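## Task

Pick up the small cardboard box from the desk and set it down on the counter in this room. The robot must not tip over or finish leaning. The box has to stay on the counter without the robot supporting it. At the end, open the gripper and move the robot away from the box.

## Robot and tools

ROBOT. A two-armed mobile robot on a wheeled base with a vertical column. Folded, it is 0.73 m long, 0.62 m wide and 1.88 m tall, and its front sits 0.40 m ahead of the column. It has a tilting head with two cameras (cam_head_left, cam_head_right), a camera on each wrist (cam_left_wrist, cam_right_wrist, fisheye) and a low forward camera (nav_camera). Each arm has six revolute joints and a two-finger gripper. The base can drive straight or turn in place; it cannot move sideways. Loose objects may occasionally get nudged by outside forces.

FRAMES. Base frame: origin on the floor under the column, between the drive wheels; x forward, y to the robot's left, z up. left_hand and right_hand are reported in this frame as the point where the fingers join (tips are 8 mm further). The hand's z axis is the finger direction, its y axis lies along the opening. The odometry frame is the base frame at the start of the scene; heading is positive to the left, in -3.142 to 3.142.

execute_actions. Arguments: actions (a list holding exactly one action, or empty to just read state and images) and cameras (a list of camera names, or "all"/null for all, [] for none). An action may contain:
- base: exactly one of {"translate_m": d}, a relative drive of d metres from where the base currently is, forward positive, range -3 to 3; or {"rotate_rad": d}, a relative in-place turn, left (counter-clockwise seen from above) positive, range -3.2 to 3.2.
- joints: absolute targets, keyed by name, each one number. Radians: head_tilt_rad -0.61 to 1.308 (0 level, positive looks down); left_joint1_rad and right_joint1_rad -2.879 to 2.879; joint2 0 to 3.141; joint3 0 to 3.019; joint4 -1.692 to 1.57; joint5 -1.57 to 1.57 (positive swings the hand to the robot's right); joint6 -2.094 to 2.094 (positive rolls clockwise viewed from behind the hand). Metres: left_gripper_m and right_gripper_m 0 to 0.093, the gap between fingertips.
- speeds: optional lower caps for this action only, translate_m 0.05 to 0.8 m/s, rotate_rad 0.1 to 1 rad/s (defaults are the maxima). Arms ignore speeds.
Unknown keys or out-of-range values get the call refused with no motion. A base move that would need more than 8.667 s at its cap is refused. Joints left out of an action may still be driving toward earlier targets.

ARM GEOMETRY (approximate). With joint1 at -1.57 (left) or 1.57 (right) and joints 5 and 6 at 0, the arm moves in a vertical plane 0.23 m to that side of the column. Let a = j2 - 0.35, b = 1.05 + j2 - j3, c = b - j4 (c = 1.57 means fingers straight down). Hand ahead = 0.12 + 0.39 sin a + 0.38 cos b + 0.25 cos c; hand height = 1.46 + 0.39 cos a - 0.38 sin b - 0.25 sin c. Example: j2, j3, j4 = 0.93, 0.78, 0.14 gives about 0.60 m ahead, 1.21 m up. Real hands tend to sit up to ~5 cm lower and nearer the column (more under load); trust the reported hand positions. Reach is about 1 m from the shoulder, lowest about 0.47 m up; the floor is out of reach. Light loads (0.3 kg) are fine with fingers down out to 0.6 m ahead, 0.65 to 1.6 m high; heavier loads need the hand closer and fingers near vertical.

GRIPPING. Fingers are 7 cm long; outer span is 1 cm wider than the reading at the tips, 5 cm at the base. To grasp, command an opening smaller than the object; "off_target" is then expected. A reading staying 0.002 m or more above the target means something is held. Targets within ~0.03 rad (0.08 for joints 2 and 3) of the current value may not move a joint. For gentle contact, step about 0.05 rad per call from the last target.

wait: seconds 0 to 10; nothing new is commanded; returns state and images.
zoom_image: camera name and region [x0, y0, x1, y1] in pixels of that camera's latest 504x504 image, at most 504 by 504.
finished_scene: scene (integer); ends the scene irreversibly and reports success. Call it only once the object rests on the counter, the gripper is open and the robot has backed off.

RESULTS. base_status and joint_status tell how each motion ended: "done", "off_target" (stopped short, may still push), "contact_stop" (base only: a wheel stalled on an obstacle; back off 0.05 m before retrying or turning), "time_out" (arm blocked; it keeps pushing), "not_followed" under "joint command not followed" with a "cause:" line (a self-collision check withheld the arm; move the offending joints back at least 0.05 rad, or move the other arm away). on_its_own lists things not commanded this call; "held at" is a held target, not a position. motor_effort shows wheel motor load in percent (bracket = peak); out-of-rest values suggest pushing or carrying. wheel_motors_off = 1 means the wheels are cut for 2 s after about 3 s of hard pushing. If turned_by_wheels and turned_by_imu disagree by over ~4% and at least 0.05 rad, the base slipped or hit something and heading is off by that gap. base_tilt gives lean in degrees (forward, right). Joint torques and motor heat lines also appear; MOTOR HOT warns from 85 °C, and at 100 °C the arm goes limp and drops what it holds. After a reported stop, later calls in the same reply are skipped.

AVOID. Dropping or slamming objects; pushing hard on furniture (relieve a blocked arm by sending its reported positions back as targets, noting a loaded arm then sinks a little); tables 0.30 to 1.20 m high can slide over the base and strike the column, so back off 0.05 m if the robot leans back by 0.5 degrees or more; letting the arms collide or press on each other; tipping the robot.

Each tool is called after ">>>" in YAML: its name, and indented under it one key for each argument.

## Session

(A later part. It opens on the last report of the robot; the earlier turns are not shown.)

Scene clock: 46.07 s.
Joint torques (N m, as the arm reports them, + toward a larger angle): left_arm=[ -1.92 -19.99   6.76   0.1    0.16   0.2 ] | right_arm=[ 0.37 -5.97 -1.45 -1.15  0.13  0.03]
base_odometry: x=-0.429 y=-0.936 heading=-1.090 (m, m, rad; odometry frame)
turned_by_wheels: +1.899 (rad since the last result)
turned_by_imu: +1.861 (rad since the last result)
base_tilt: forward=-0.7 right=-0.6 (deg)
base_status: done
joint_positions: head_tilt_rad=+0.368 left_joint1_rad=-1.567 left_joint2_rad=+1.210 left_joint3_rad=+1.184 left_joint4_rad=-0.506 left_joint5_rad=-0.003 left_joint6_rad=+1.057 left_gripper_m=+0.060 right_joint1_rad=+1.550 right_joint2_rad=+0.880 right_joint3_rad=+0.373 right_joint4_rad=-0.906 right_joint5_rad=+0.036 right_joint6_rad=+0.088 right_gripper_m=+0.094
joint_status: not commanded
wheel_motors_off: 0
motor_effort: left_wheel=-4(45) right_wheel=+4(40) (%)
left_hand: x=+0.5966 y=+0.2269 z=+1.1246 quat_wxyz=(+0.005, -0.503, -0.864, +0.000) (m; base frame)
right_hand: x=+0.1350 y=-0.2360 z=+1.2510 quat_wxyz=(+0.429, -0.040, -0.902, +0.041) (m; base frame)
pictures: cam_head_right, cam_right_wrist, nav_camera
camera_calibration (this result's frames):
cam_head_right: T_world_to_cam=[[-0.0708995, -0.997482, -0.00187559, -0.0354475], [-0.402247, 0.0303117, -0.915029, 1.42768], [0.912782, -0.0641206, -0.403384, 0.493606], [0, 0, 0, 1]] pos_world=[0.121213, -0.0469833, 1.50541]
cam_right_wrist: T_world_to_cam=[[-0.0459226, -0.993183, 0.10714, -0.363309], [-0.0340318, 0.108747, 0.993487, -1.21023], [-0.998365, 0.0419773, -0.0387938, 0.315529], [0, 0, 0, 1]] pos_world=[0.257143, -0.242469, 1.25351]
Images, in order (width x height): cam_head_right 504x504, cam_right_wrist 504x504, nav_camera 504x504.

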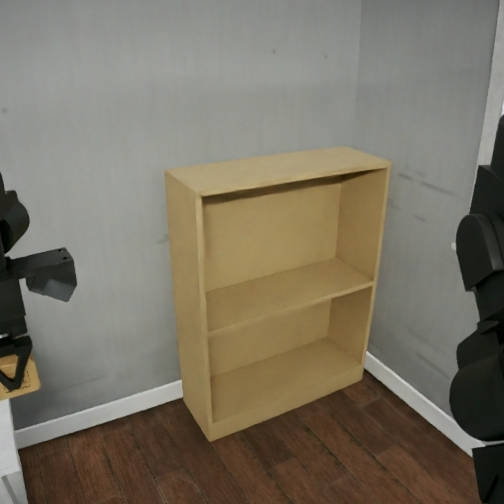

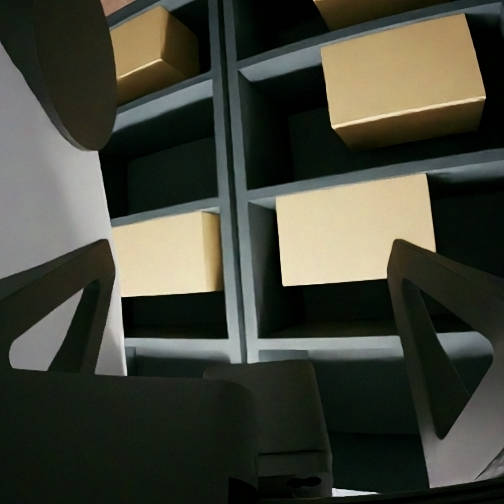

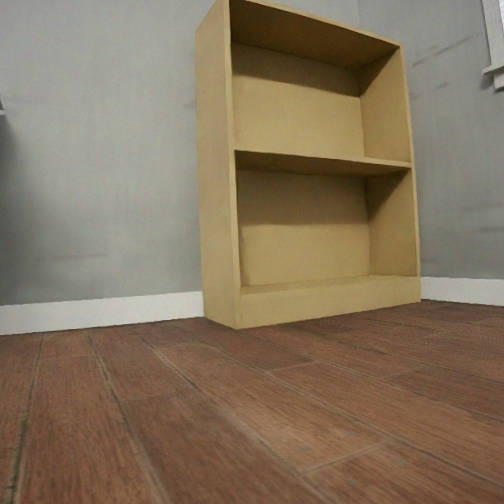

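>>> execute_actions:
  actions:
    - {"base":{"rotate_rad":-1.05},"joints":{"left_joint2_rad":0.8,"left_joint3_rad":0.55,"left_joint4_rad":-0.27,"left_joint6_rad":0,"head_tilt_rad":0.6}}
  cameras: []

>>> execute_actions:
  actions:
    - {"base":{"translate_m":0.55}}
  cameras: ["nav_camera"]

>>> execute_actions:
  actions:
    - {"base":{"rotate_rad":-1.4}}
  cameras: ["cam_head_left","cam_head_right","nav_camera"]

Scene clock: 50.00 s.
Joint torques (N m, as the arm reports them, + toward a larger angle): left_arm=[ -2.04 -11.29   4.21   0.25   0.12  -0.04] | right_arm=[ 0.35 -5.99 -1.5  -1.14  0.13  0.03]
base_odometry: x=-0.429 y=-0.936 heading=-2.139 (m, m, rad; odometry frame)
turned_by_wheels: -1.048 (rad since the last result)
turned_by_imu: -1.027 (rad since the last result)
base_tilt: forward=-0.8 right=-0.6 (deg)
base_status: done
joint_positions: head_tilt_rad=+0.603 left_joint1_rad=-1.567 left_joint2_rad=+0.805 left_joint3_rad=+0.538 left_joint4_rad=-0.280 left_joint5_rad=-0.003 left_joint6_rad=+0.014 left_gripper_m=+0.060 right_joint1_rad=+1.550 right_joint2_rad=+0.880 right_joint3_rad=+0.373 right_joint4_rad=-0.906 right_joint5_rad=+0.036 right_joint6_rad=+0.088 right_gripper_m=+0.094
joint_status: all done
wheel_motors_off: 0
motor_effort: left_wheel=+7(41) right_wheel=-1(39) (%)
left_hand: x=+0.3855 y=+0.2264 z=+1.1860 quat_wxyz=(+0.012, -0.006, -1.000, -0.003) (m; base frame)
right_hand: x=+0.1350 y=-0.2360 z=+1.2510 quat_wxyz=(+0.429, -0.040, -0.902, +0.041) (m; base frame)
pictures: none
No camera images: the call's "cameras" was empty. Leave "cameras" out to get every camera's image.

Scene clock: 52.60 s.
Joint torques (N m, as the arm reports them, + toward a larger angle): left_arm=[ -2.01 -11.26   3.68   0.31   0.1   -0.05] | right_arm=[ 0.38 -5.88 -1.49 -1.12  0.13  0.03]
base_odometry: x=-0.725 y=-1.399 heading=-2.139 (m, m, rad; odometry frame)
turned_by_wheels: -0.001 (rad since the last result)
turned_by_imu: -0.002 (rad since the last result)
base_tilt: forward=-0.7 right=-0.7 (deg)
base_status: done
joint_positions: head_tilt_rad=+0.604 left_joint1_rad=-1.567 left_joint2_rad=+0.805 left_joint3_rad=+0.544 left_joint4_rad=-0.280 left_joint5_rad=-0.003 left_joint6_rad=+0.014 left_gripper_m=+0.060 right_joint1_rad=+1.550 right_joint2_rad=+0.881 right_joint3_rad=+0.373 right_joint4_rad=-0.906 right_joint5_rad=+0.036 right_joint6_rad=+0.088 right_gripper_m=+0.094
joint_status: not commanded
wheel_motors_off: 0
motor_effort: left_wheel=-1(50) right_wheel=+1(66) (%)
left_hand: x=+0.3894 y=+0.2264 z=+1.1866 quat_wxyz=(+0.009, -0.006, -1.000, -0.003) (m; base frame)
right_hand: x=+0.1353 y=-0.2360 z=+1.2509 quat_wxyz=(+0.429, -0.040, -0.902, +0.041) (m; base frame)
pictures: nav_camera
Images, in order (width x height): nav_camera 504x504.

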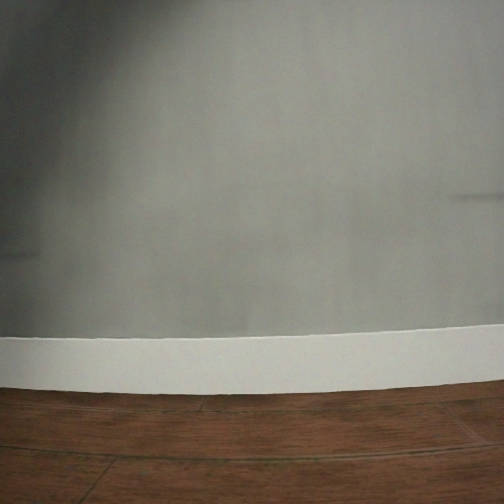

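Scene clock: 55.33 s.
Joint torques (N m, as the arm reports them, + toward a larger angle): left_arm=[ -1.71 -11.17   3.78   0.24   0.1   -0.06] | right_arm=[ 0.34 -6.04 -1.5  -1.15  0.13  0.03]
base_odometry: x=-0.725 y=-1.400 heading=+2.744 (m, m, rad; odometry frame)
turned_by_wheels: -1.399 (rad since the last result)
turned_by_imu: -1.373 (rad since the last result)
base_tilt: forward=-0.8 right=-0.6 (deg)
base_status: done
joint_positions: head_tilt_rad=+0.604 left_joint1_rad=-1.567 left_joint2_rad=+0.805 left_joint3_rad=+0.544 left_joint4_rad=-0.280 left_joint5_rad=-0.003 left_joint6_rad=+0.014 left_gripper_m=+0.060 right_joint1_rad=+1.550 right_joint2_rad=+0.881 right_joint3_rad=+0.373 right_joint4_rad=-0.906 right_joint5_rad=+0.036 right_joint6_rad=+0.088 right_gripper_m=+0.094
joint_status: not commanded
wheel_motors_off: 0
motor_effort: left_wheel=+3(46) right_wheel=-3(58) (%)
left_hand: x=+0.3894 y=+0.2264 z=+1.1866 quat_wxyz=(+0.009, -0.006, -1.000, -0.003) (m; base frame)
right_hand: x=+0.1353 y=-0.2360 z=+1.2509 quat_wxyz=(+0.429, -0.040, -0.902, +0.041) (m; base frame)
pictures: cam_head_left, cam_head_right, nav_camera
camera_calibration (this result's frames):
cam_head_left: T_world_to_cam=[[-0.0854948, -0.996151, 0.0193102, 0.0351575], [-0.619339, 0.0379532, -0.784206, 1.24346], [0.780455, -0.079005, -0.620201, 0.837425], [0, 0, 0, 1]] pos_world=[0.119559, 0.0539895, 1.49382]
cam_head_right: T_world_to_cam=[[-0.0693809, -0.997482, 0.0147156, -0.0610738], [-0.604607, 0.0303117, -0.795947, 1.25441], [0.793496, -0.0641206, -0.605188, 0.810348], [0, 0, 0, 1]] pos_world=[0.11118, -0.0469833, 1.48976]
Images, in order (width x height): cam_head_left 504x504, cam_head_right 504x504, nav_camera 504x504.

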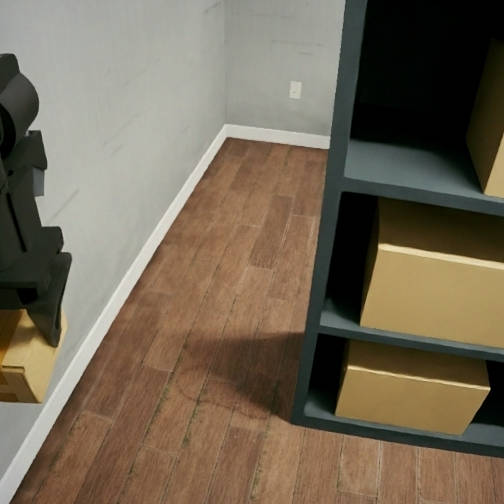

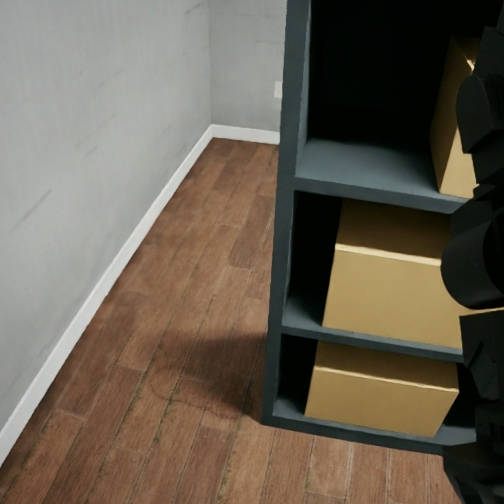

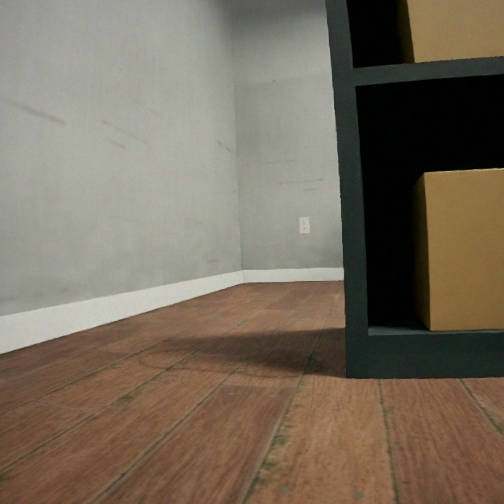

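>>> execute_actions:
  actions:
    - {"base":{"rotate_rad":0.68}}
  cameras: []

>>> execute_actions:
  actions:
    - {"base":{"translate_m":0.5}}
  cameras: []

>>> execute_actions:
  actions:
    - {"base":{"rotate_rad":-0.66}}
  cameras: []

>>> execute_actions:
  actions:
    - {"base":{"translate_m":0.35}}
  cameras: []

>>> execute_actions:
  actions:
    - {"base":{"rotate_rad":-0.25},"joints":{"head_tilt_rad":0.95}}
  cameras: ["cam_head_left","cam_head_right","nav_camera"]

Scene clock: 59.40 s.
Joint torques (N m, as the arm reports them, + toward a larger angle): left_arm=[ -2.14 -11.38   3.76   0.34   0.11  -0.06] | right_arm=[ 0.34 -6.01 -1.42 -1.15  0.13  0.03]
base_odometry: x=-0.725 y=-1.399 heading=-2.860 (m, m, rad; odometry frame)
turned_by_wheels: +0.679 (rad since the last result)
turned_by_imu: +0.668 (rad since the last result)
base_tilt: forward=-0.7 right=-0.7 (deg)
base_status: done
joint_positions: head_tilt_rad=+0.604 left_joint1_rad=-1.567 left_joint2_rad=+0.805 left_joint3_rad=+0.544 left_joint4_rad=-0.280 left_joint5_rad=-0.003 left_joint6_rad=+0.014 left_gripper_m=+0.060 right_joint1_rad=+1.550 right_joint2_rad=+0.881 right_joint3_rad=+0.373 right_joint4_rad=-0.906 right_joint5_rad=+0.036 right_joint6_rad=+0.088 right_gripper_m=+0.094
joint_status: not commanded
wheel_motors_off: 0
motor_effort: left_wheel=+0(22) right_wheel=+3(32) (%)
left_hand: x=+0.3894 y=+0.2264 z=+1.1866 quat_wxyz=(+0.009, -0.006, -1.000, -0.003) (m; base frame)
right_hand: x=+0.1353 y=-0.2360 z=+1.2509 quat_wxyz=(+0.429, -0.040, -0.902, +0.041) (m; base frame)
pictures: none
No camera images: the call's "cameras" was empty. Leave "cameras" out to get every camera's image.

Scene clock: 61.87 s.
Joint torques (N m, as the arm reports them, + toward a larger angle): left_arm=[ -1.65 -11.11   4.5    0.23   0.05  -0.05] | right_arm=[ 0.35 -5.94 -1.58 -1.17  0.13  0.03]
base_odometry: x=-1.205 y=-1.538 heading=-2.861 (m, m, rad; odometry frame)
turned_by_wheels: -0.001 (rad since the last result)
turned_by_imu: -0.002 (rad since the last result)
base_tilt: forward=-0.8 right=-0.6 (deg)
base_status: done
joint_positions: head_tilt_rad=+0.604 left_joint1_rad=-1.570 left_joint2_rad=+0.805 left_joint3_rad=+0.535 left_joint4_rad=-0.280 left_joint5_rad=-0.001 left_joint6_rad=+0.014 left_gripper_m=+0.060 right_joint1_rad=+1.550 right_joint2_rad=+0.881 right_joint3_rad=+0.373 right_joint4_rad=-0.906 right_joint5_rad=+0.036 right_joint6_rad=+0.088 right_gripper_m=+0.094
joint_status: not commanded
wheel_motors_off: 0
motor_effort: left_wheel=-1(54) right_wheel=+2(73) (%)
left_hand: x=+0.3835 y=+0.2252 z=+1.1857 quat_wxyz=(+0.013, -0.007, -1.000, -0.001) (m; base frame)
right_hand: x=+0.1349 y=-0.2360 z=+1.2510 quat_wxyz=(+0.429, -0.040, -0.901, +0.041) (m; base frame)
pictures: none
No camera images: the call's "cameras" was empty. Leave "cameras" out to get every camera's image.

Scene clock: 63.87 s.
Joint torques (N m, as the arm reports them, + toward a larger angle): left_arm=[ -1.8  -11.21   4.51   0.27   0.06  -0.05] | right_arm=[ 0.36 -5.93 -1.44 -1.15  0.13  0.02]
base_odometry: x=-1.205 y=-1.538 heading=+2.763 (m, m, rad; odometry frame)
turned_by_wheels: -0.659 (rad since the last result)
turned_by_imu: -0.644 (rad since the last result)
base_tilt: forward=-0.8 right=-0.7 (deg)
base_status: done
joint_positions: head_tilt_rad=+0.604 left_joint1_rad=-1.570 left_joint2_rad=+0.805 left_joint3_rad=+0.535 left_joint4_rad=-0.280 left_joint5_rad=-0.001 left_joint6_rad=+0.014 left_gripper_m=+0.060 right_joint1_rad=+1.550 right_joint2_rad=+0.881 right_joint3_rad=+0.373 right_joint4_rad=-0.906 right_joint5_rad=+0.036 right_joint6_rad=+0.088 right_gripper_m=+0.094
joint_status: not commanded
wheel_motors_off: 0
motor_effort: left_wheel=+4(44) right_wheel=-3(56) (%)
left_hand: x=+0.3835 y=+0.2252 z=+1.1857 quat_wxyz=(+0.013, -0.007, -1.000, -0.001) (m; base frame)
right_hand: x=+0.1349 y=-0.2360 z=+1.2510 quat_wxyz=(+0.429, -0.040, -0.901, +0.041) (m; base frame)
pictures: none
No camera images: the call's "cameras" was empty. Leave "cameras" out to get every camera's image.

Scene clock: 66.13 s.
Joint torques (N m, as the arm reports them, + toward a larger angle): left_arm=[ -1.77 -11.54   3.87   0.3    0.05  -0.05] | right_arm=[ 0.35 -5.96 -1.51 -1.15  0.13  0.03]
base_odometry: x=-1.530 y=-1.409 heading=+2.762 (m, m, rad; odometry frame)
turned_by_wheels: -0.001 (rad since the last result)
turned_by_imu: -0.002 (rad since the last result)
base_tilt: forward=-0.8 right=-0.6 (deg)
base_status: done
joint_positions: head_tilt_rad=+0.604 left_joint1_rad=-1.570 left_joint2_rad=+0.805 left_joint3_rad=+0.543 left_joint4_rad=-0.280 left_joint5_rad=-0.001 left_joint6_rad=+0.014 left_gripper_m=+0.060 right_joint1_rad=+1.550 right_joint2_rad=+0.881 right_joint3_rad=+0.373 right_joint4_rad=-0.906 right_joint5_rad=+0.036 right_joint6_rad=+0.088 right_gripper_m=+0.094
joint_status: not commanded
wheel_motors_off: 0
motor_effort: left_wheel=-2(62) right_wheel=+2(69) (%)
left_hand: x=+0.3885 y=+0.2252 z=+1.1863 quat_wxyz=(+0.009, -0.007, -1.000, -0.001) (m; base frame)
right_hand: x=+0.1350 y=-0.2360 z=+1.2510 quat_wxyz=(+0.429, -0.040, -0.901, +0.041) (m; base frame)
pictures: none
No camera images: the call's "cameras" was empty. Leave "cameras" out to get every camera's image.

Scene clock: 67.53 s.
Joint torques (N m, as the arm reports them, + toward a larger angle): left_arm=[ -1.8  -11.42   3.81   0.29   0.06  -0.06] | right_arm=[ 0.37 -5.99 -1.48 -1.15  0.13  0.03]
base_odometry: x=-1.530 y=-1.408 heading=+2.513 (m, m, rad; odometry frame)
turned_by_wheels: -0.249 (rad since the last result)
turned_by_imu: -0.240 (rad since the last result)
base_tilt: forward=-0.8 right=-0.7 (deg)
base_status: done
joint_positions: head_tilt_rad=+0.950 left_joint1_rad=-1.570 left_joint2_rad=+0.805 left_joint3_rad=+0.543 left_joint4_rad=-0.280 left_joint5_rad=-0.001 left_joint6_rad=+0.014 left_gripper_m=+0.060 right_joint1_rad=+1.550 right_joint2_rad=+0.881 right_joint3_rad=+0.373 right_joint4_rad=-0.906 right_joint5_rad=+0.036 right_joint6_rad=+0.088 right_gripper_m=+0.094
joint_status: all done
wheel_motors_off: 0
motor_effort: left_wheel=+0(48) right_wheel=-3(59) (%)
left_hand: x=+0.3885 y=+0.2252 z=+1.1863 quat_wxyz=(+0.009, -0.007, -1.000, -0.001) (m; base frame)
right_hand: x=+0.1350 y=-0.2360 z=+1.2510 quat_wxyz=(+0.429, -0.040, -0.901, +0.041) (m; base frame)
pictures: cam_head_left, cam_head_right, nav_camera
camera_calibration (this result's frames):
cam_head_left: T_world_to_cam=[[-0.0738668, -0.996151, 0.0471798, -0.00834318], [-0.848728, 0.0379532, -0.527465, 0.859552], [0.523645, -0.079005, -0.848265, 1.20148], [0, 0, 0, 1]] pos_world=[0.0997587, 0.0539895, 1.47296]
cam_head_right: T_world_to_cam=[[-0.0602687, -0.997482, 0.0373891, -0.0964466], [-0.838855, 0.0303117, -0.54351, 0.877371], [0.541008, -0.0641206, -0.83857, 1.18238], [0, 0, 0, 1]] pos_world=[0.0904972, -0.0469833, 1.47197]
Images, in order (width x height): cam_head_left 504x504, cam_head_right 504x504, nav_camera 504x504.

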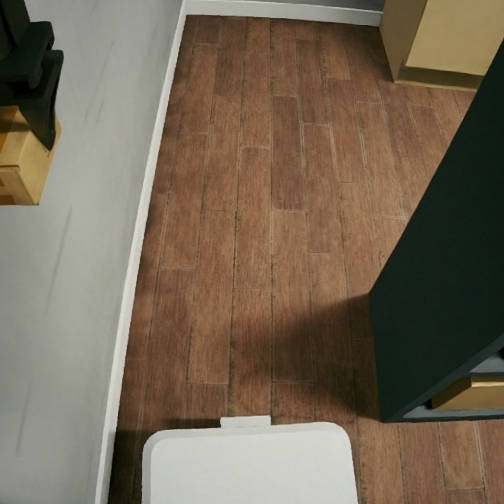

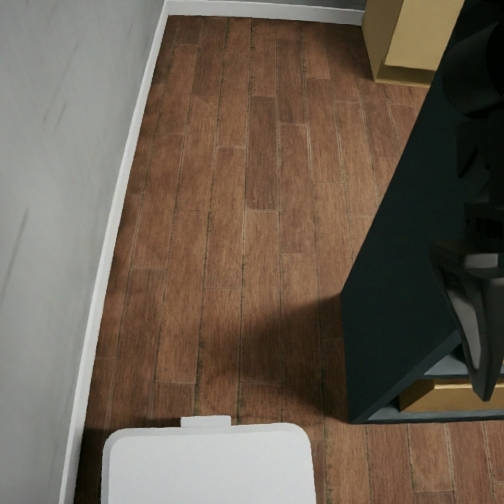

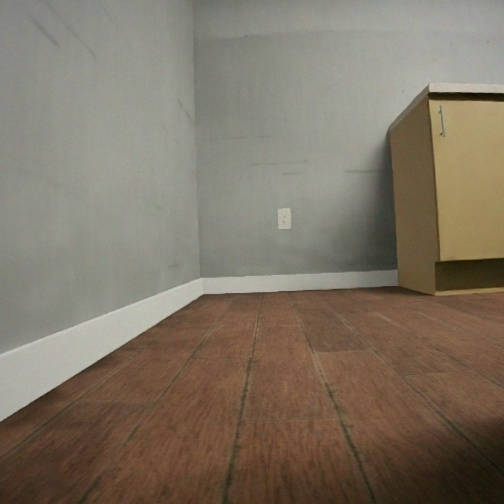

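>>> execute_actions:
  actions:
    - {"base":{"translate_m":0.95},"speeds":{"translate_m":0.5}}
  cameras: []

>>> execute_actions:
  actions:
    - {"base":{"rotate_rad":-0.15}}
  cameras: []

>>> execute_actions:
  actions:
    - {"base":{"translate_m":0.35}}
  cameras: []

>>> execute_actions:
  actions:
    - {"base":{"rotate_rad":-0.4},"joints":{"head_tilt_rad":0.7},"speeds":{"rotate_rad":0.5}}
  cameras: ["cam_head_left","cam_head_right","nav_camera"]

Scene clock: 72.73 s.
Joint torques (N m, as the arm reports them, + toward a larger angle): left_arm=[ -1.7  -11.55   3.69   0.29   0.06  -0.05] | right_arm=[ 0.29 -5.95 -1.39 -1.13  0.13  0.02]
base_odometry: x=-2.298 y=-0.849 heading=+2.512 (m, m, rad; odometry frame)
turned_by_wheels: -0.001 (rad since the last result)
turned_by_imu: -0.003 (rad since the last result)
base_tilt: forward=-0.7 right=-0.6 (deg)
base_status: done
joint_positions: head_tilt_rad=+0.951 left_joint1_rad=-1.570 left_joint2_rad=+0.805 left_joint3_rad=+0.545 left_joint4_rad=-0.280 left_joint5_rad=-0.001 left_joint6_rad=+0.014 left_gripper_m=+0.060 right_joint1_rad=+1.550 right_joint2_rad=+0.881 right_joint3_rad=+0.371 right_joint4_rad=-0.906 right_joint5_rad=+0.036 right_joint6_rad=+0.088 right_gripper_m=+0.094
joint_status: not commanded
wheel_motors_off: 0
motor_effort: left_wheel=-3(51) right_wheel=+2(69) (%)
left_hand: x=+0.3898 y=+0.2252 z=+1.1867 quat_wxyz=(+0.008, -0.007, -1.000, -0.001) (m; base frame)
right_hand: x=+0.1341 y=-0.2359 z=+1.2513 quat_wxyz=(+0.430, -0.040, -0.901, +0.041) (m; base frame)
pictures: none
No camera images: the call's "cameras" was empty. Leave "cameras" out to get every camera's image.

Scene clock: 73.90 s.
Joint torques (N m, as the arm reports them, + toward a larger angle): left_arm=[ -2.   -11.38   3.66   0.29   0.04  -0.03] | right_arm=[ 0.33 -5.99 -1.32 -1.15  0.13  0.03]
base_odometry: x=-2.299 y=-0.849 heading=+2.363 (m, m, rad; odometry frame)
turned_by_wheels: -0.149 (rad since the last result)
turned_by_imu: -0.143 (rad since the last result)
base_tilt: forward=-0.7 right=-0.6 (deg)
base_status: done
joint_positions: head_tilt_rad=+0.951 left_joint1_rad=-1.570 left_joint2_rad=+0.805 left_joint3_rad=+0.545 left_joint4_rad=-0.280 left_joint5_rad=-0.001 left_joint6_rad=+0.014 left_gripper_m=+0.060 right_joint1_rad=+1.550 right_joint2_rad=+0.881 right_joint3_rad=+0.371 right_joint4_rad=-0.906 right_joint5_rad=+0.036 right_joint6_rad=+0.088 right_gripper_m=+0.094
joint_status: not commanded
wheel_motors_off: 0
motor_effort: left_wheel=+0(49) right_wheel=-2(55) (%)
left_hand: x=+0.3898 y=+0.2252 z=+1.1867 quat_wxyz=(+0.008, -0.007, -1.000, -0.001) (m; base frame)
right_hand: x=+0.1341 y=-0.2359 z=+1.2513 quat_wxyz=(+0.430, -0.040, -0.901, +0.041) (m; base frame)
pictures: none
No camera images: the call's "cameras" was empty. Leave "cameras" out to get every camera's image.

Scene clock: 76.10 s.
Joint torques (N m, as the arm reports them, + toward a larger angle): left_arm=[ -1.72 -11.49   3.43   0.23   0.07  -0.06] | right_arm=[ 0.36 -6.18 -1.49 -1.09  0.13  0.03]
base_odometry: x=-2.548 y=-0.603 heading=+2.362 (m, m, rad; odometry frame)
turned_by_wheels: -0.001 (rad since the last result)
turned_by_imu: -0.002 (rad since the last result)
base_tilt: forward=-0.7 right=-0.6 (deg)
base_status: done
joint_positions: head_tilt_rad=+0.951 left_joint1_rad=-1.570 left_joint2_rad=+0.805 left_joint3_rad=+0.548 left_joint4_rad=-0.280 left_joint5_rad=-0.001 left_joint6_rad=+0.014 left_gripper_m=+0.060 right_joint1_rad=+1.550 right_joint2_rad=+0.881 right_joint3_rad=+0.373 right_joint4_rad=-0.906 right_joint5_rad=+0.036 right_joint6_rad=+0.088 right_gripper_m=+0.094
joint_status: not commanded
wheel_motors_off: 0
motor_effort: left_wheel=-2(52) right_wheel=+1(75) (%)
left_hand: x=+0.3919 y=+0.2252 z=+1.1869 quat_wxyz=(+0.007, -0.007, -1.000, -0.001) (m; base frame)
right_hand: x=+0.1348 y=-0.2360 z=+1.2510 quat_wxyz=(+0.429, -0.040, -0.901, +0.041) (m; base frame)
pictures: none
No camera images: the call's "cameras" was empty. Leave "cameras" out to get every camera's image.

Scene clock: 77.80 s.
Joint torques (N m, as the arm reports them, + toward a larger angle): left_arm=[ -1.77 -11.18   3.45   0.32   0.04  -0.06] | right_arm=[ 0.38 -5.88 -1.41 -1.14  0.13  0.03]
base_odometry: x=-2.548 y=-0.603 heading=+1.963 (m, m, rad; odometry frame)
turned_by_wheels: -0.399 (rad since the last result)
turned_by_imu: -0.387 (rad since the last result)
base_tilt: forward=-0.7 right=-0.7 (deg)
base_status: done
joint_positions: head_tilt_rad=+0.717 left_joint1_rad=-1.570 left_joint2_rad=+0.805 left_joint3_rad=+0.548 left_joint4_rad=-0.280 left_joint5_rad=-0.001 left_joint6_rad=+0.014 left_gripper_m=+0.060 right_joint1_rad=+1.550 right_joint2_rad=+0.881 right_joint3_rad=+0.373 right_joint4_rad=-0.906 right_joint5_rad=+0.036 right_joint6_rad=+0.088 right_gripper_m=+0.094
joint_status: all done
wheel_motors_off: 0
motor_effort: left_wheel=+0(49) right_wheel=-5(57) (%)
left_hand: x=+0.3919 y=+0.2252 z=+1.1869 quat_wxyz=(+0.007, -0.007, -1.000, -0.001) (m; base frame)
right_hand: x=+0.1348 y=-0.2360 z=+1.2510 quat_wxyz=(+0.429, -0.040, -0.901, +0.041) (m; base frame)
pictures: cam_head_left, cam_head_right, nav_camera
camera_calibration (this result's frames):
cam_head_left: T_world_to_cam=[[-0.0827794, -0.996151, 0.0288066, 0.0203972], [-0.703638, 0.0379532, -0.709544, 1.1327], [0.70572, -0.079005, -0.704072, 0.970323], [0, 0, 0, 1]] pos_world=[0.113922, 0.0539895, 1.48629]
cam_head_right: T_world_to_cam=[[-0.0672847, -0.997482, 0.0224282, -0.0730561], [-0.69032, 0.0303117, -0.722869, 1.14616], [0.720368, -0.0641206, -0.690621, 0.945573], [0, 0, 0, 1]] pos_world=[0.105139, -0.0469833, 1.48319]
Images, in order (width x height): cam_head_left 504x504, cam_head_right 504x504, nav_camera 504x504.

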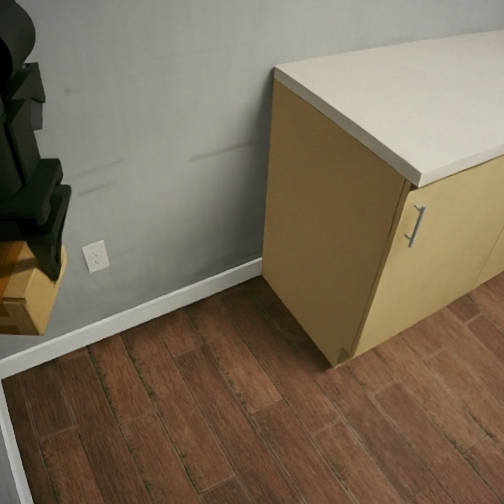

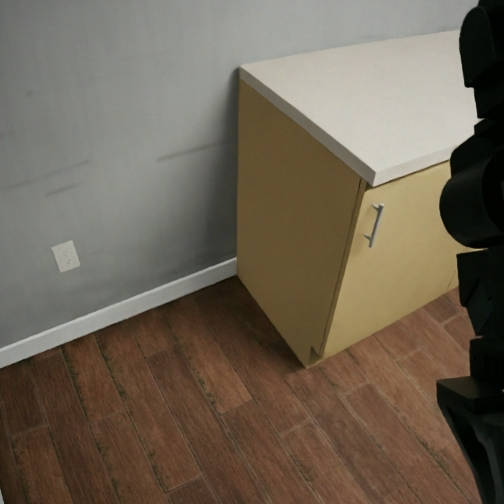

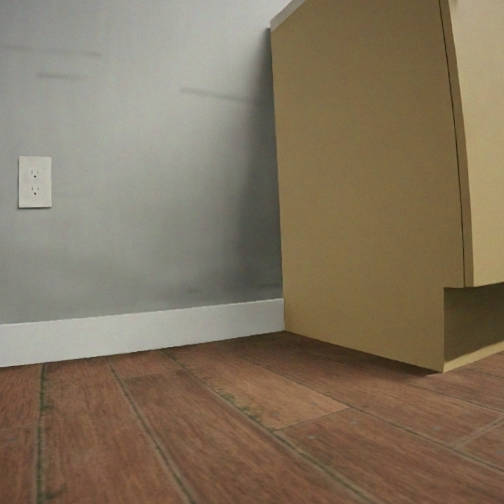

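>>> execute_actions:
  actions:
    - {"base":{"rotate_rad":-0.58},"speeds":{"rotate_rad":0.6}}
  cameras: []

>>> execute_actions:
  actions:
    - {"base":{"translate_m":0.38},"joints":{"left_joint2_rad":1.45,"left_joint3_rad":1.87,"left_joint4_rad":-0.92}}
  cameras: ["cam_head_left","cam_head_right","nav_camera","cam_left_wrist"]

Scene clock: 81.27 s.
Joint torques (N m, as the arm reports them, + toward a larger angle): left_arm=[ -1.88 -11.35   3.42   0.26   0.06  -0.05] | right_arm=[ 0.36 -5.84 -1.3  -1.14  0.13  0.03]
base_odometry: x=-2.548 y=-0.603 heading=+1.383 (m, m, rad; odometry frame)
turned_by_wheels: -0.579 (rad since the last result)
turned_by_imu: -0.440 (rad since the last result)
base_tilt: forward=-0.8 right=-0.7 (deg)
base_status: done
joint_positions: head_tilt_rad=+0.717 left_joint1_rad=-1.570 left_joint2_rad=+0.805 left_joint3_rad=+0.548 left_joint4_rad=-0.280 left_joint5_rad=-0.001 left_joint6_rad=+0.014 left_gripper_m=+0.060 right_joint1_rad=+1.550 right_joint2_rad=+0.881 right_joint3_rad=+0.372 right_joint4_rad=-0.906 right_joint5_rad=+0.036 right_joint6_rad=+0.088 right_gripper_m=+0.094
joint_status: not commanded
wheel_motors_off: 0
motor_effort: left_wheel=+0(56) right_wheel=-1(74) (%)
left_hand: x=+0.3920 y=+0.2252 z=+1.1870 quat_wxyz=(+0.006, -0.007, -1.000, -0.001) (m; base frame)
right_hand: x=+0.1342 y=-0.2359 z=+1.2512 quat_wxyz=(+0.430, -0.040, -0.901, +0.041) (m; base frame)
pictures: none
No camera images: the call's "cameras" was empty. Leave "cameras" out to get every camera's image.

Scene clock: 83.57 s.
Joint torques (N m, as the arm reports them, + toward a larger angle): left_arm=[ -1.76 -24.46   9.92  -0.59   0.06  -0.03] | right_arm=[ 0.32 -5.86 -1.41 -1.18  0.13  0.03]
base_odometry: x=-2.477 y=-0.229 heading=+1.382 (m, m, rad; odometry frame)
turned_by_wheels: -0.001 (rad since the last result)
turned_by_imu: -0.002 (rad since the last result)
base_tilt: forward=-0.7 right=-0.7 (deg)
base_status: done
joint_positions: head_tilt_rad=+0.716 left_joint1_rad=-1.570 left_joint2_rad=+1.441 left_joint3_rad=+1.856 left_joint4_rad=-0.904 left_joint5_rad=-0.001 left_joint6_rad=+0.014 left_gripper_m=+0.060 right_joint1_rad=+1.550 right_joint2_rad=+0.882 right_joint3_rad=+0.372 right_joint4_rad=-0.906 right_joint5_rad=+0.036 right_joint6_rad=+0.088 right_gripper_m=+0.094
joint_status: all done
wheel_motors_off: 0
motor_effort: left_wheel=-2(61) right_wheel=+2(68) (%)
left_hand: x=+0.7826 y=+0.2255 z=+1.1609 quat_wxyz=(-0.017, -0.007, -1.000, -0.001) (m; base frame)
right_hand: x=+0.1344 y=-0.2360 z=+1.2511 quat_wxyz=(+0.430, -0.040, -0.901, +0.041) (m; base frame)
pictures: cam_head_left, cam_head_right, cam_left_wrist, nav_camera
camera_calibration (this result's frames):
cam_head_left: T_world_to_cam=[[-0.0828101, -0.996151, 0.0287181, 0.0205349], [-0.70288, 0.0379532, -0.710296, 1.13382], [0.706472, -0.079005, -0.703318, 0.969124], [0, 0, 0, 1]] pos_world=[0.113979, 0.0539895, 1.48636]
cam_head_right: T_world_to_cam=[[-0.0673086, -0.997482, 0.0223563, -0.0729442], [-0.689548, 0.0303117, -0.723606, 1.14725], [0.721106, -0.0641206, -0.689851, 0.94435], [0, 0, 0, 1]] pos_world=[0.1052, -0.0469833, 1.48325]
cam_left_wrist: T_world_to_cam=[[-0.00486242, -0.999927, -0.0110246, 0.24398], [-0.830785, -0.00209671, 0.55659, 0.00819818], [-0.556572, 0.0118655, -0.830714, 1.52078], [0, 0, 0, 1]] pos_world=[0.854421, 0.225935, 1.26146]
Images, in order (width x height): cam_head_left 504x504, cam_head_right 504x504, cam_left_wrist 504x504, nav_camera 504x504.

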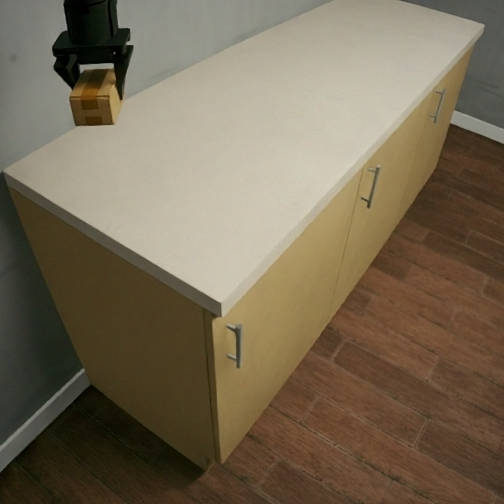

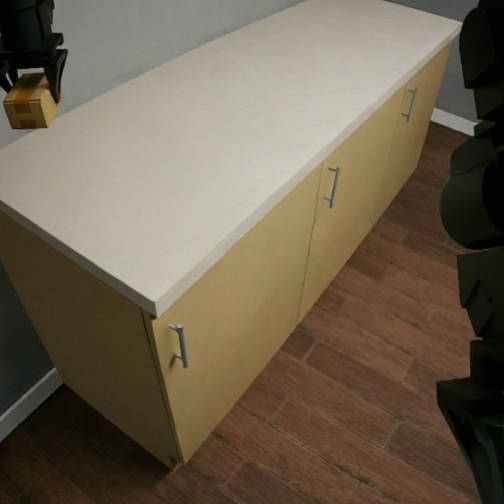

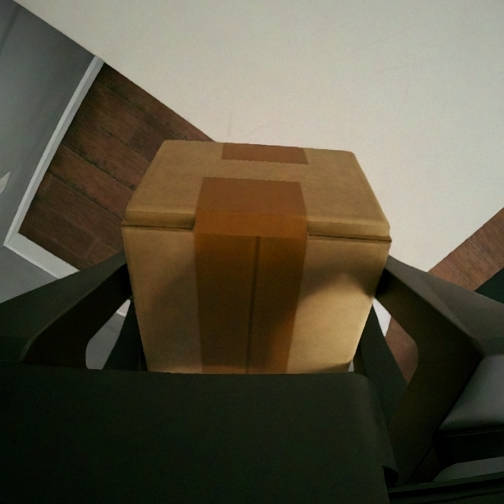

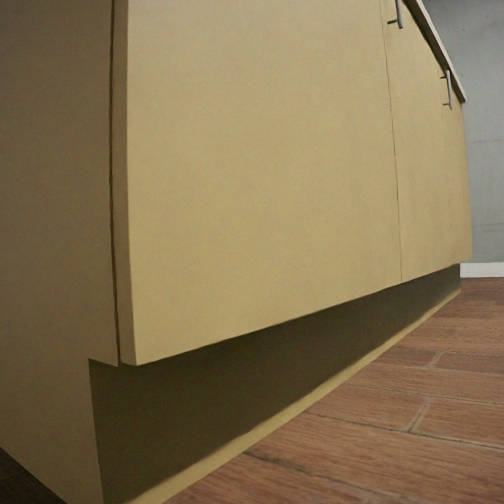

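>>> execute_actions:
  actions:
    - {"base":{"rotate_rad":-0.15}}
  cameras: []

>>> execute_actions:
  actions:
    - {"base":{"translate_m":0.07},"joints":{"left_joint2_rad":1.74,"left_joint3_rad":2.0,"left_joint4_rad":-0.76}}
  cameras: ["cam_head_left","cam_head_right"]

Scene clock: 86.00 s.
Joint torques (N m, as the arm reports them, + toward a larger angle): left_arm=[ -1.57 -24.37   9.87  -0.67   0.04  -0.06] | right_arm=[ 0.33 -6.05 -1.36 -1.16  0.13  0.03]
base_odometry: x=-2.477 y=-0.229 heading=+1.234 (m, m, rad; odometry frame)
turned_by_wheels: -0.149 (rad since the last result)
turned_by_imu: -0.143 (rad since the last result)
base_tilt: forward=-0.8 right=-0.7 (deg)
base_status: done
joint_positions: head_tilt_rad=+0.716 left_joint1_rad=-1.571 left_joint2_rad=+1.441 left_joint3_rad=+1.856 left_joint4_rad=-0.904 left_joint5_rad=-0.001 left_joint6_rad=+0.014 left_gripper_m=+0.060 right_joint1_rad=+1.550 right_joint2_rad=+0.882 right_joint3_rad=+0.372 right_joint4_rad=-0.906 right_joint5_rad=+0.036 right_joint6_rad=+0.088 right_gripper_m=+0.094
joint_status: not commanded
wheel_motors_off: 0
motor_effort: left_wheel=+0(48) right_wheel=-2(55) (%)
left_hand: x=+0.7826 y=+0.2243 z=+1.1609 quat_wxyz=(-0.017, -0.007, -1.000, +0.000) (m; base frame)
right_hand: x=+0.1344 y=-0.2360 z=+1.2511 quat_wxyz=(+0.430, -0.040, -0.901, +0.041) (m; base frame)
pictures: none
No camera images: the call's "cameras" was empty. Leave "cameras" out to get every camera's image.

Scene clock: 87.43 s.
Joint torques (N m, as the arm reports them, + toward a larger angle): left_arm=[ -1.51 -27.05   8.71  -0.03   0.05  -0.05] | right_arm=[ 0.36 -5.89 -1.36 -1.06  0.13  0.03]
base_odometry: x=-2.454 y=-0.163 heading=+1.232 (m, m, rad; odometry frame)
turned_by_wheels: -0.002 (rad since the last result)
turned_by_imu: -0.002 (rad since the last result)
base_tilt: forward=-0.8 right=-0.6 (deg)
base_status: done
joint_positions: head_tilt_rad=+0.716 left_joint1_rad=-1.572 left_joint2_rad=+1.761 left_joint3_rad=+1.983 left_joint4_rad=-0.761 left_joint5_rad=-0.001 left_joint6_rad=+0.014 left_gripper_m=+0.060 right_joint1_rad=+1.550 right_joint2_rad=+0.882 right_joint3_rad=+0.372 right_joint4_rad=-0.906 right_joint5_rad=+0.036 right_joint6_rad=+0.088 right_gripper_m=+0.094
joint_status: all done
wheel_motors_off: 0
motor_effort: left_wheel=-2(56) right_wheel=+3(78) (%)
left_hand: x=+0.7595 y=+0.2239 z=+0.9898 quat_wxyz=(+0.008, -0.007, -1.000, +0.000) (m; base frame)
right_hand: x=+0.1344 y=-0.2360 z=+1.2511 quat_wxyz=(+0.430, -0.040, -0.901, +0.041) (m; base frame)
pictures: cam_head_left, cam_head_right
camera_calibration (this result's frames):
cam_head_left: T_world_to_cam=[[-0.0828133, -0.996151, 0.0287089, 0.0205494], [-0.7028, 0.0379532, -0.710374, 1.13394], [0.706551, -0.079005, -0.703238, 0.968998], [0, 0, 0, 1]] pos_world=[0.113985, 0.0539895, 1.48637]
cam_head_right: T_world_to_cam=[[-0.0673111, -0.997482, 0.0223488, -0.0729324], [-0.689467, 0.0303117, -0.723683, 1.14737], [0.721183, -0.0641206, -0.689771, 0.944222], [0, 0, 0, 1]] pos_world=[0.105206, -0.0469833, 1.48326]
Images, in order (width x height): cam_head_left 504x504, cam_head_right 504x504.

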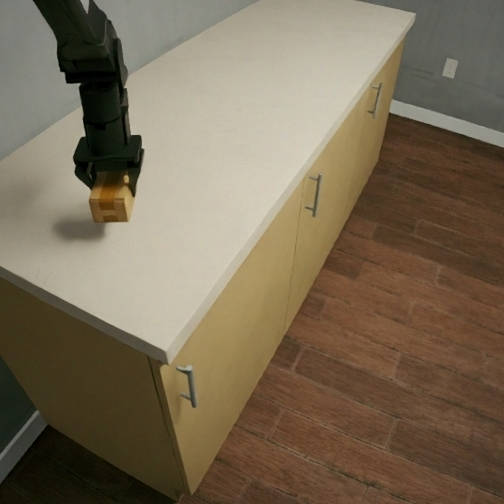

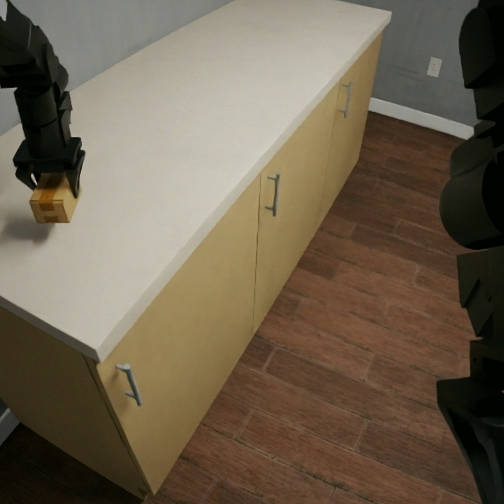

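>>> execute_actions:
  actions:
    - {"joints":{"left_joint2_rad":1.8,"left_joint4_rad":-0.71}}
  cameras: ["cam_head_left"]

>>> execute_actions:
  actions:
    - {"joints":{"left_joint2_rad":1.84,"left_joint3_rad":2.04}}
  cameras: ["cam_head_left"]

Scene clock: 88.90 s.
Joint torques (N m, as the arm reports them, + toward a larger angle): left_arm=[ -1.74 -25.27   8.6    0.4    0.06  -0.05] | right_arm=[ 0.35 -6.06 -1.52 -1.14  0.13  0.03]
base_odometry: x=-2.454 y=-0.163 heading=+1.232 (m, m, rad; odometry frame)
turned_by_wheels: +0.000 (rad since the last result)
turned_by_imu: +0.000 (rad since the last result)
base_tilt: forward=-0.7 right=-0.6 (deg)
base_status: not commanded
joint_positions: head_tilt_rad=+0.716 left_joint1_rad=-1.572 left_joint2_rad=+1.797 left_joint3_rad=+1.983 left_joint4_rad=-0.722 left_joint5_rad=-0.001 left_joint6_rad=+0.014 left_gripper_m=+0.060 right_joint1_rad=+1.550 right_joint2_rad=+0.882 right_joint3_rad=+0.372 right_joint4_rad=-0.906 right_joint5_rad=+0.036 right_joint6_rad=+0.088 right_gripper_m=+0.094
joint_status: all done
wheel_motors_off: 0
motor_effort: left_wheel=-2(2) right_wheel=+2(3) (%)
left_hand: x=+0.7517 y=+0.2239 z=+0.9668 quat_wxyz=(+0.006, -0.007, -1.000, +0.000) (m; base frame)
right_hand: x=+0.1344 y=-0.2360 z=+1.2511 quat_wxyz=(+0.430, -0.040, -0.901, +0.041) (m; base frame)
pictures: cam_head_left
camera_calibration (this result's frames):
cam_head_left: T_world_to_cam=[[-0.0828133, -0.996151, 0.0287089, 0.0205494], [-0.7028, 0.0379532, -0.710374, 1.13394], [0.706551, -0.079005, -0.703239, 0.968998], [0, 0, 0, 1]] pos_world=[0.113985, 0.0539895, 1.48637]
Images, in order (width x height): cam_head_left 504x504.

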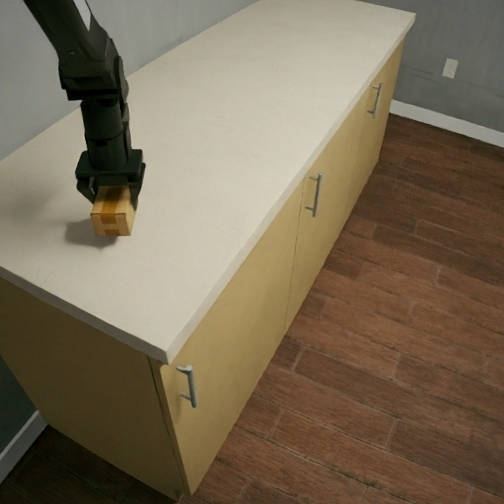

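Scene clock: 89.63 s.
Joint torques (N m, as the arm reports them, + toward a larger angle): left_arm=[ -1.39 -24.84   9.9    0.35   0.05  -0.05] | right_arm=[ 0.35 -6.07 -1.46 -1.16  0.13  0.02]
base_odometry: x=-2.454 y=-0.163 heading=+1.232 (m, m, rad; odometry frame)
turned_by_wheels: +0.000 (rad since the last result)
turned_by_imu: +0.000 (rad since the last result)
base_tilt: forward=-0.7 right=-0.6 (deg)
base_status: not commanded
joint_positions: head_tilt_rad=+0.716 left_joint1_rad=-1.572 left_joint2_rad=+1.835 left_joint3_rad=+2.005 left_joint4_rad=-0.722 left_joint5_rad=-0.001 left_joint6_rad=+0.014 left_gripper_m=+0.060 right_joint1_rad=+1.550 right_joint2_rad=+0.882 right_joint3_rad=+0.372 right_joint4_rad=-0.906 right_joint5_rad=+0.036 right_joint6_rad=+0.088 right_gripper_m=+0.094
joint_status: all done
wheel_motors_off: 0
motor_effort: left_wheel=-2(2) right_wheel=+3(3) (%)
left_hand: x=+0.7444 y=+0.2239 z=+0.9481 quat_wxyz=(+0.014, -0.007, -1.000, +0.000) (m; base frame)
right_hand: x=+0.1344 y=-0.2360 z=+1.2511 quat_wxyz=(+0.430, -0.040, -0.901, +0.041) (m; base frame)
pictures: cam_head_left
camera_calibration (this result's frames):
cam_head_left: T_world_to_cam=[[-0.0828133, -0.996151, 0.0287089, 0.0205494], [-0.7028, 0.0379532, -0.710374, 1.13394], [0.706551, -0.079005, -0.703238, 0.968998], [0, 0, 0, 1]] pos_world=[0.113985, 0.0539895, 1.48637]
Images, in order (width x height): cam_head_left 504x504.

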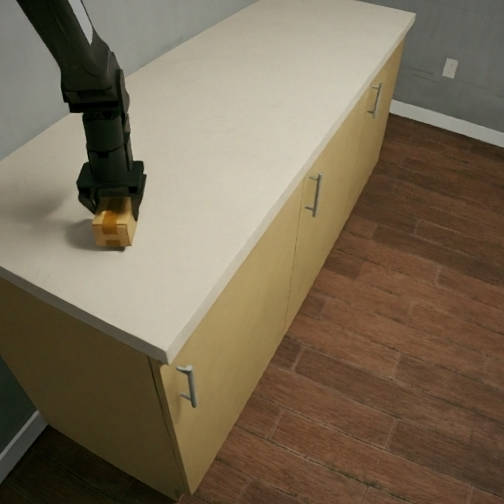

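>>> execute_actions:
  actions:
    - {"joints":{"left_joint2_rad":1.88,"left_joint3_rad":2.08}}
  cameras: ["cam_head_left"]

>>> execute_actions:
  actions:
    - {"joints":{"left_gripper_m":0.093}}
  cameras: []

>>> execute_actions:
  actions:
    - {"joints":{"left_joint2_rad":1.5,"left_joint3_rad":1.9,"left_joint4_rad":-0.9}}
  cameras: []

>>> execute_actions:
  actions:
    - {"base":{"translate_m":-0.2},"joints":{"left_joint2_rad":0.8,"left_joint3_rad":0.6,"left_joint4_rad":-0.3}}
  cameras: ["cam_head_left"]

Scene clock: 91.90 s.
Joint torques (N m, as the arm reports them, + toward a larger angle): left_arm=[ -1.46 -24.42   9.96   0.45   0.07  -0.06] | right_arm=[ 0.38 -5.84 -1.42 -1.16  0.13  0.03]
base_odometry: x=-2.454 y=-0.163 heading=+1.232 (m, m, rad; odometry frame)
turned_by_wheels: +0.000 (rad since the last result)
turned_by_imu: -0.001 (rad since the last result)
base_tilt: forward=-0.7 right=-0.6 (deg)
base_status: not commanded
joint_positions: head_tilt_rad=+0.716 left_joint1_rad=-1.572 left_joint2_rad=+1.868 left_joint3_rad=+2.046 left_joint4_rad=-0.722 left_joint5_rad=-0.001 left_joint6_rad=+0.013 left_gripper_m=+0.060 right_joint1_rad=+1.550 right_joint2_rad=+0.882 right_joint3_rad=+0.372 right_joint4_rad=-0.906 right_joint5_rad=+0.036 right_joint6_rad=+0.088 right_gripper_m=+0.094
joint_status: all done
wheel_motors_off: 0
motor_effort: left_wheel=-2(2) right_wheel=+3(3) (%)
left_hand: x=+0.7498 y=+0.2239 z=+0.9375 quat_wxyz=(+0.010, -0.007, -1.000, +0.000) (m; base frame)
right_hand: x=+0.1344 y=-0.2360 z=+1.2511 quat_wxyz=(+0.430, -0.040, -0.901, +0.041) (m; base frame)
pictures: cam_head_left
camera_calibration (this result's frames):
cam_head_left: T_world_to_cam=[[-0.0828133, -0.996151, 0.0287089, 0.0205494], [-0.7028, 0.0379532, -0.710374, 1.13394], [0.706551, -0.079005, -0.703238, 0.968998], [0, 0, 0, 1]] pos_world=[0.113985, 0.0539895, 1.48637]
Images, in order (width x height): cam_head_left 504x504.

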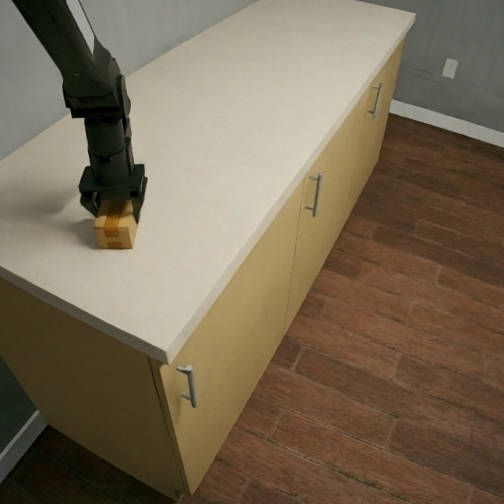

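Scene clock: 92.53 s.
Joint torques (N m, as the arm reports them, + toward a larger angle): left_arm=[ -1.53 -24.23   9.98   0.3    0.05  -0.05] | right_arm=[ 0.33 -6.1  -1.47 -1.15  0.13  0.03]
base_odometry: x=-2.454 y=-0.163 heading=+1.232 (m, m, rad; odometry frame)
turned_by_wheels: +0.000 (rad since the last result)
turned_by_imu: +0.000 (rad since the last result)
base_tilt: forward=-0.8 right=-0.6 (deg)
base_status: not commanded
joint_positions: head_tilt_rad=+0.716 left_joint1_rad=-1.572 left_joint2_rad=+1.868 left_joint3_rad=+2.046 left_joint4_rad=-0.722 left_joint5_rad=-0.001 left_joint6_rad=+0.013 left_gripper_m=+0.093 right_joint1_rad=+1.550 right_joint2_rad=+0.882 right_joint3_rad=+0.372 right_joint4_rad=-0.906 right_joint5_rad=+0.036 right_joint6_rad=+0.088 right_gripper_m=+0.094
joint_status: all done
wheel_motors_off: 0
motor_effort: left_wheel=-3(3) right_wheel=+3(3) (%)
left_hand: x=+0.7498 y=+0.2239 z=+0.9375 quat_wxyz=(+0.010, -0.007, -1.000, +0.000) (m; base frame)
right_hand: x=+0.1344 y=-0.2360 z=+1.2511 quat_wxyz=(+0.430, -0.040, -0.901, +0.041) (m; base frame)
pictures: none
No camera images: the call's "cameras" was empty. Leave "cameras" out to get every camera's image.

Scene clock: 94.13 s.
Joint torques (N m, as the arm reports them, + toward a larger angle): left_arm=[ -1.72 -25.49   8.92  -0.23   0.07  -0.06] | right_arm=[ 0.31 -6.19 -1.43 -1.17  0.13  0.02]
base_odometry: x=-2.454 y=-0.163 heading=+1.232 (m, m, rad; odometry frame)
turned_by_wheels: +0.000 (rad since the last result)
turned_by_imu: -0.001 (rad since the last result)
base_tilt: forward=-0.7 right=-0.6 (deg)
base_status: not commanded
joint_positions: head_tilt_rad=+0.716 left_joint1_rad=-1.572 left_joint2_rad=+1.498 left_joint3_rad=+1.895 left_joint4_rad=-0.894 left_joint5_rad=-0.001 left_joint6_rad=+0.013 left_gripper_m=+0.093 right_joint1_rad=+1.550 right_joint2_rad=+0.882 right_joint3_rad=+0.372 right_joint4_rad=-0.906 right_joint5_rad=+0.036 right_joint6_rad=+0.088 right_gripper_m=+0.094
joint_status: all done
wheel_motors_off: 0
motor_effort: left_wheel=-3(3) right_wheel=+3(3) (%)
left_hand: x=+0.7859 y=+0.2241 z=+1.1355 quat_wxyz=(-0.013, -0.007, -1.000, +0.000) (m; base frame)
right_hand: x=+0.1344 y=-0.2360 z=+1.2511 quat_wxyz=(+0.430, -0.040, -0.901, +0.041) (m; base frame)
pictures: none
No camera images: the call's "cameras" was empty. Leave "cameras" out to get every camera's image.

Scene clock: 95.93 s.
Joint torques (N m, as the arm reports them, + toward a larger angle): left_arm=[ -1.64 -12.59   4.54   0.25   0.04  -0.05] | right_arm=[ 0.34 -5.9  -1.26 -1.15  0.13  0.03]
base_odometry: x=-2.520 y=-0.352 heading=+1.230 (m, m, rad; odometry frame)
turned_by_wheels: -0.002 (rad since the last result)
turned_by_imu: -0.002 (rad since the last result)
base_tilt: forward=-0.7 right=-0.6 (deg)
base_status: done
joint_positions: head_tilt_rad=+0.716 left_joint1_rad=-1.572 left_joint2_rad=+0.813 left_joint3_rad=+0.588 left_joint4_rad=-0.310 left_joint5_rad=-0.001 left_joint6_rad=+0.013 left_gripper_m=+0.093 right_joint1_rad=+1.550 right_joint2_rad=+0.881 right_joint3_rad=+0.369 right_joint4_rad=-0.906 right_joint5_rad=+0.036 right_joint6_rad=+0.088 right_gripper_m=+0.094
joint_status: all done
wheel_motors_off: 0
motor_effort: left_wheel=-3(42) right_wheel=+2(73) (%)
left_hand: x=+0.4068 y=+0.2243 z=+1.1890 quat_wxyz=(+0.006, -0.007, -1.000, +0.000) (m; base frame)
right_hand: x=+0.1327 y=-0.2359 z=+1.2517 quat_wxyz=(+0.431, -0.040, -0.900, +0.041) (m; base frame)
pictures: cam_head_left
camera_calibration (this result's frames):
cam_head_left: T_world_to_cam=[[-0.0828133, -0.996151, 0.0287088, 0.0205494], [-0.7028, 0.0379532, -0.710375, 1.13394], [0.706551, -0.079005, -0.703238, 0.968997], [0, 0, 0, 1]] pos_world=[0.113985, 0.0539895, 1.48637]
Images, in order (width x height): cam_head_left 504x504.

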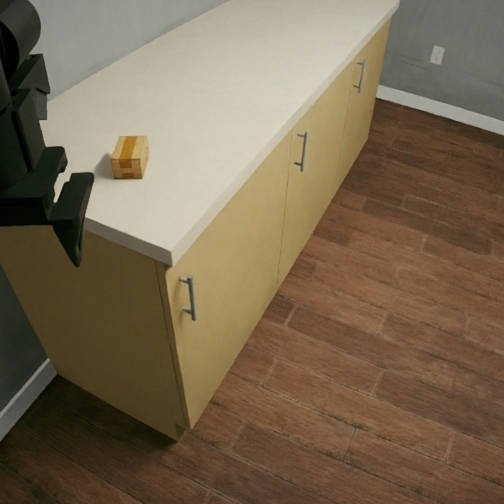

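>>> finished_scene:
  scene: 1

The scene is finished: the task was done.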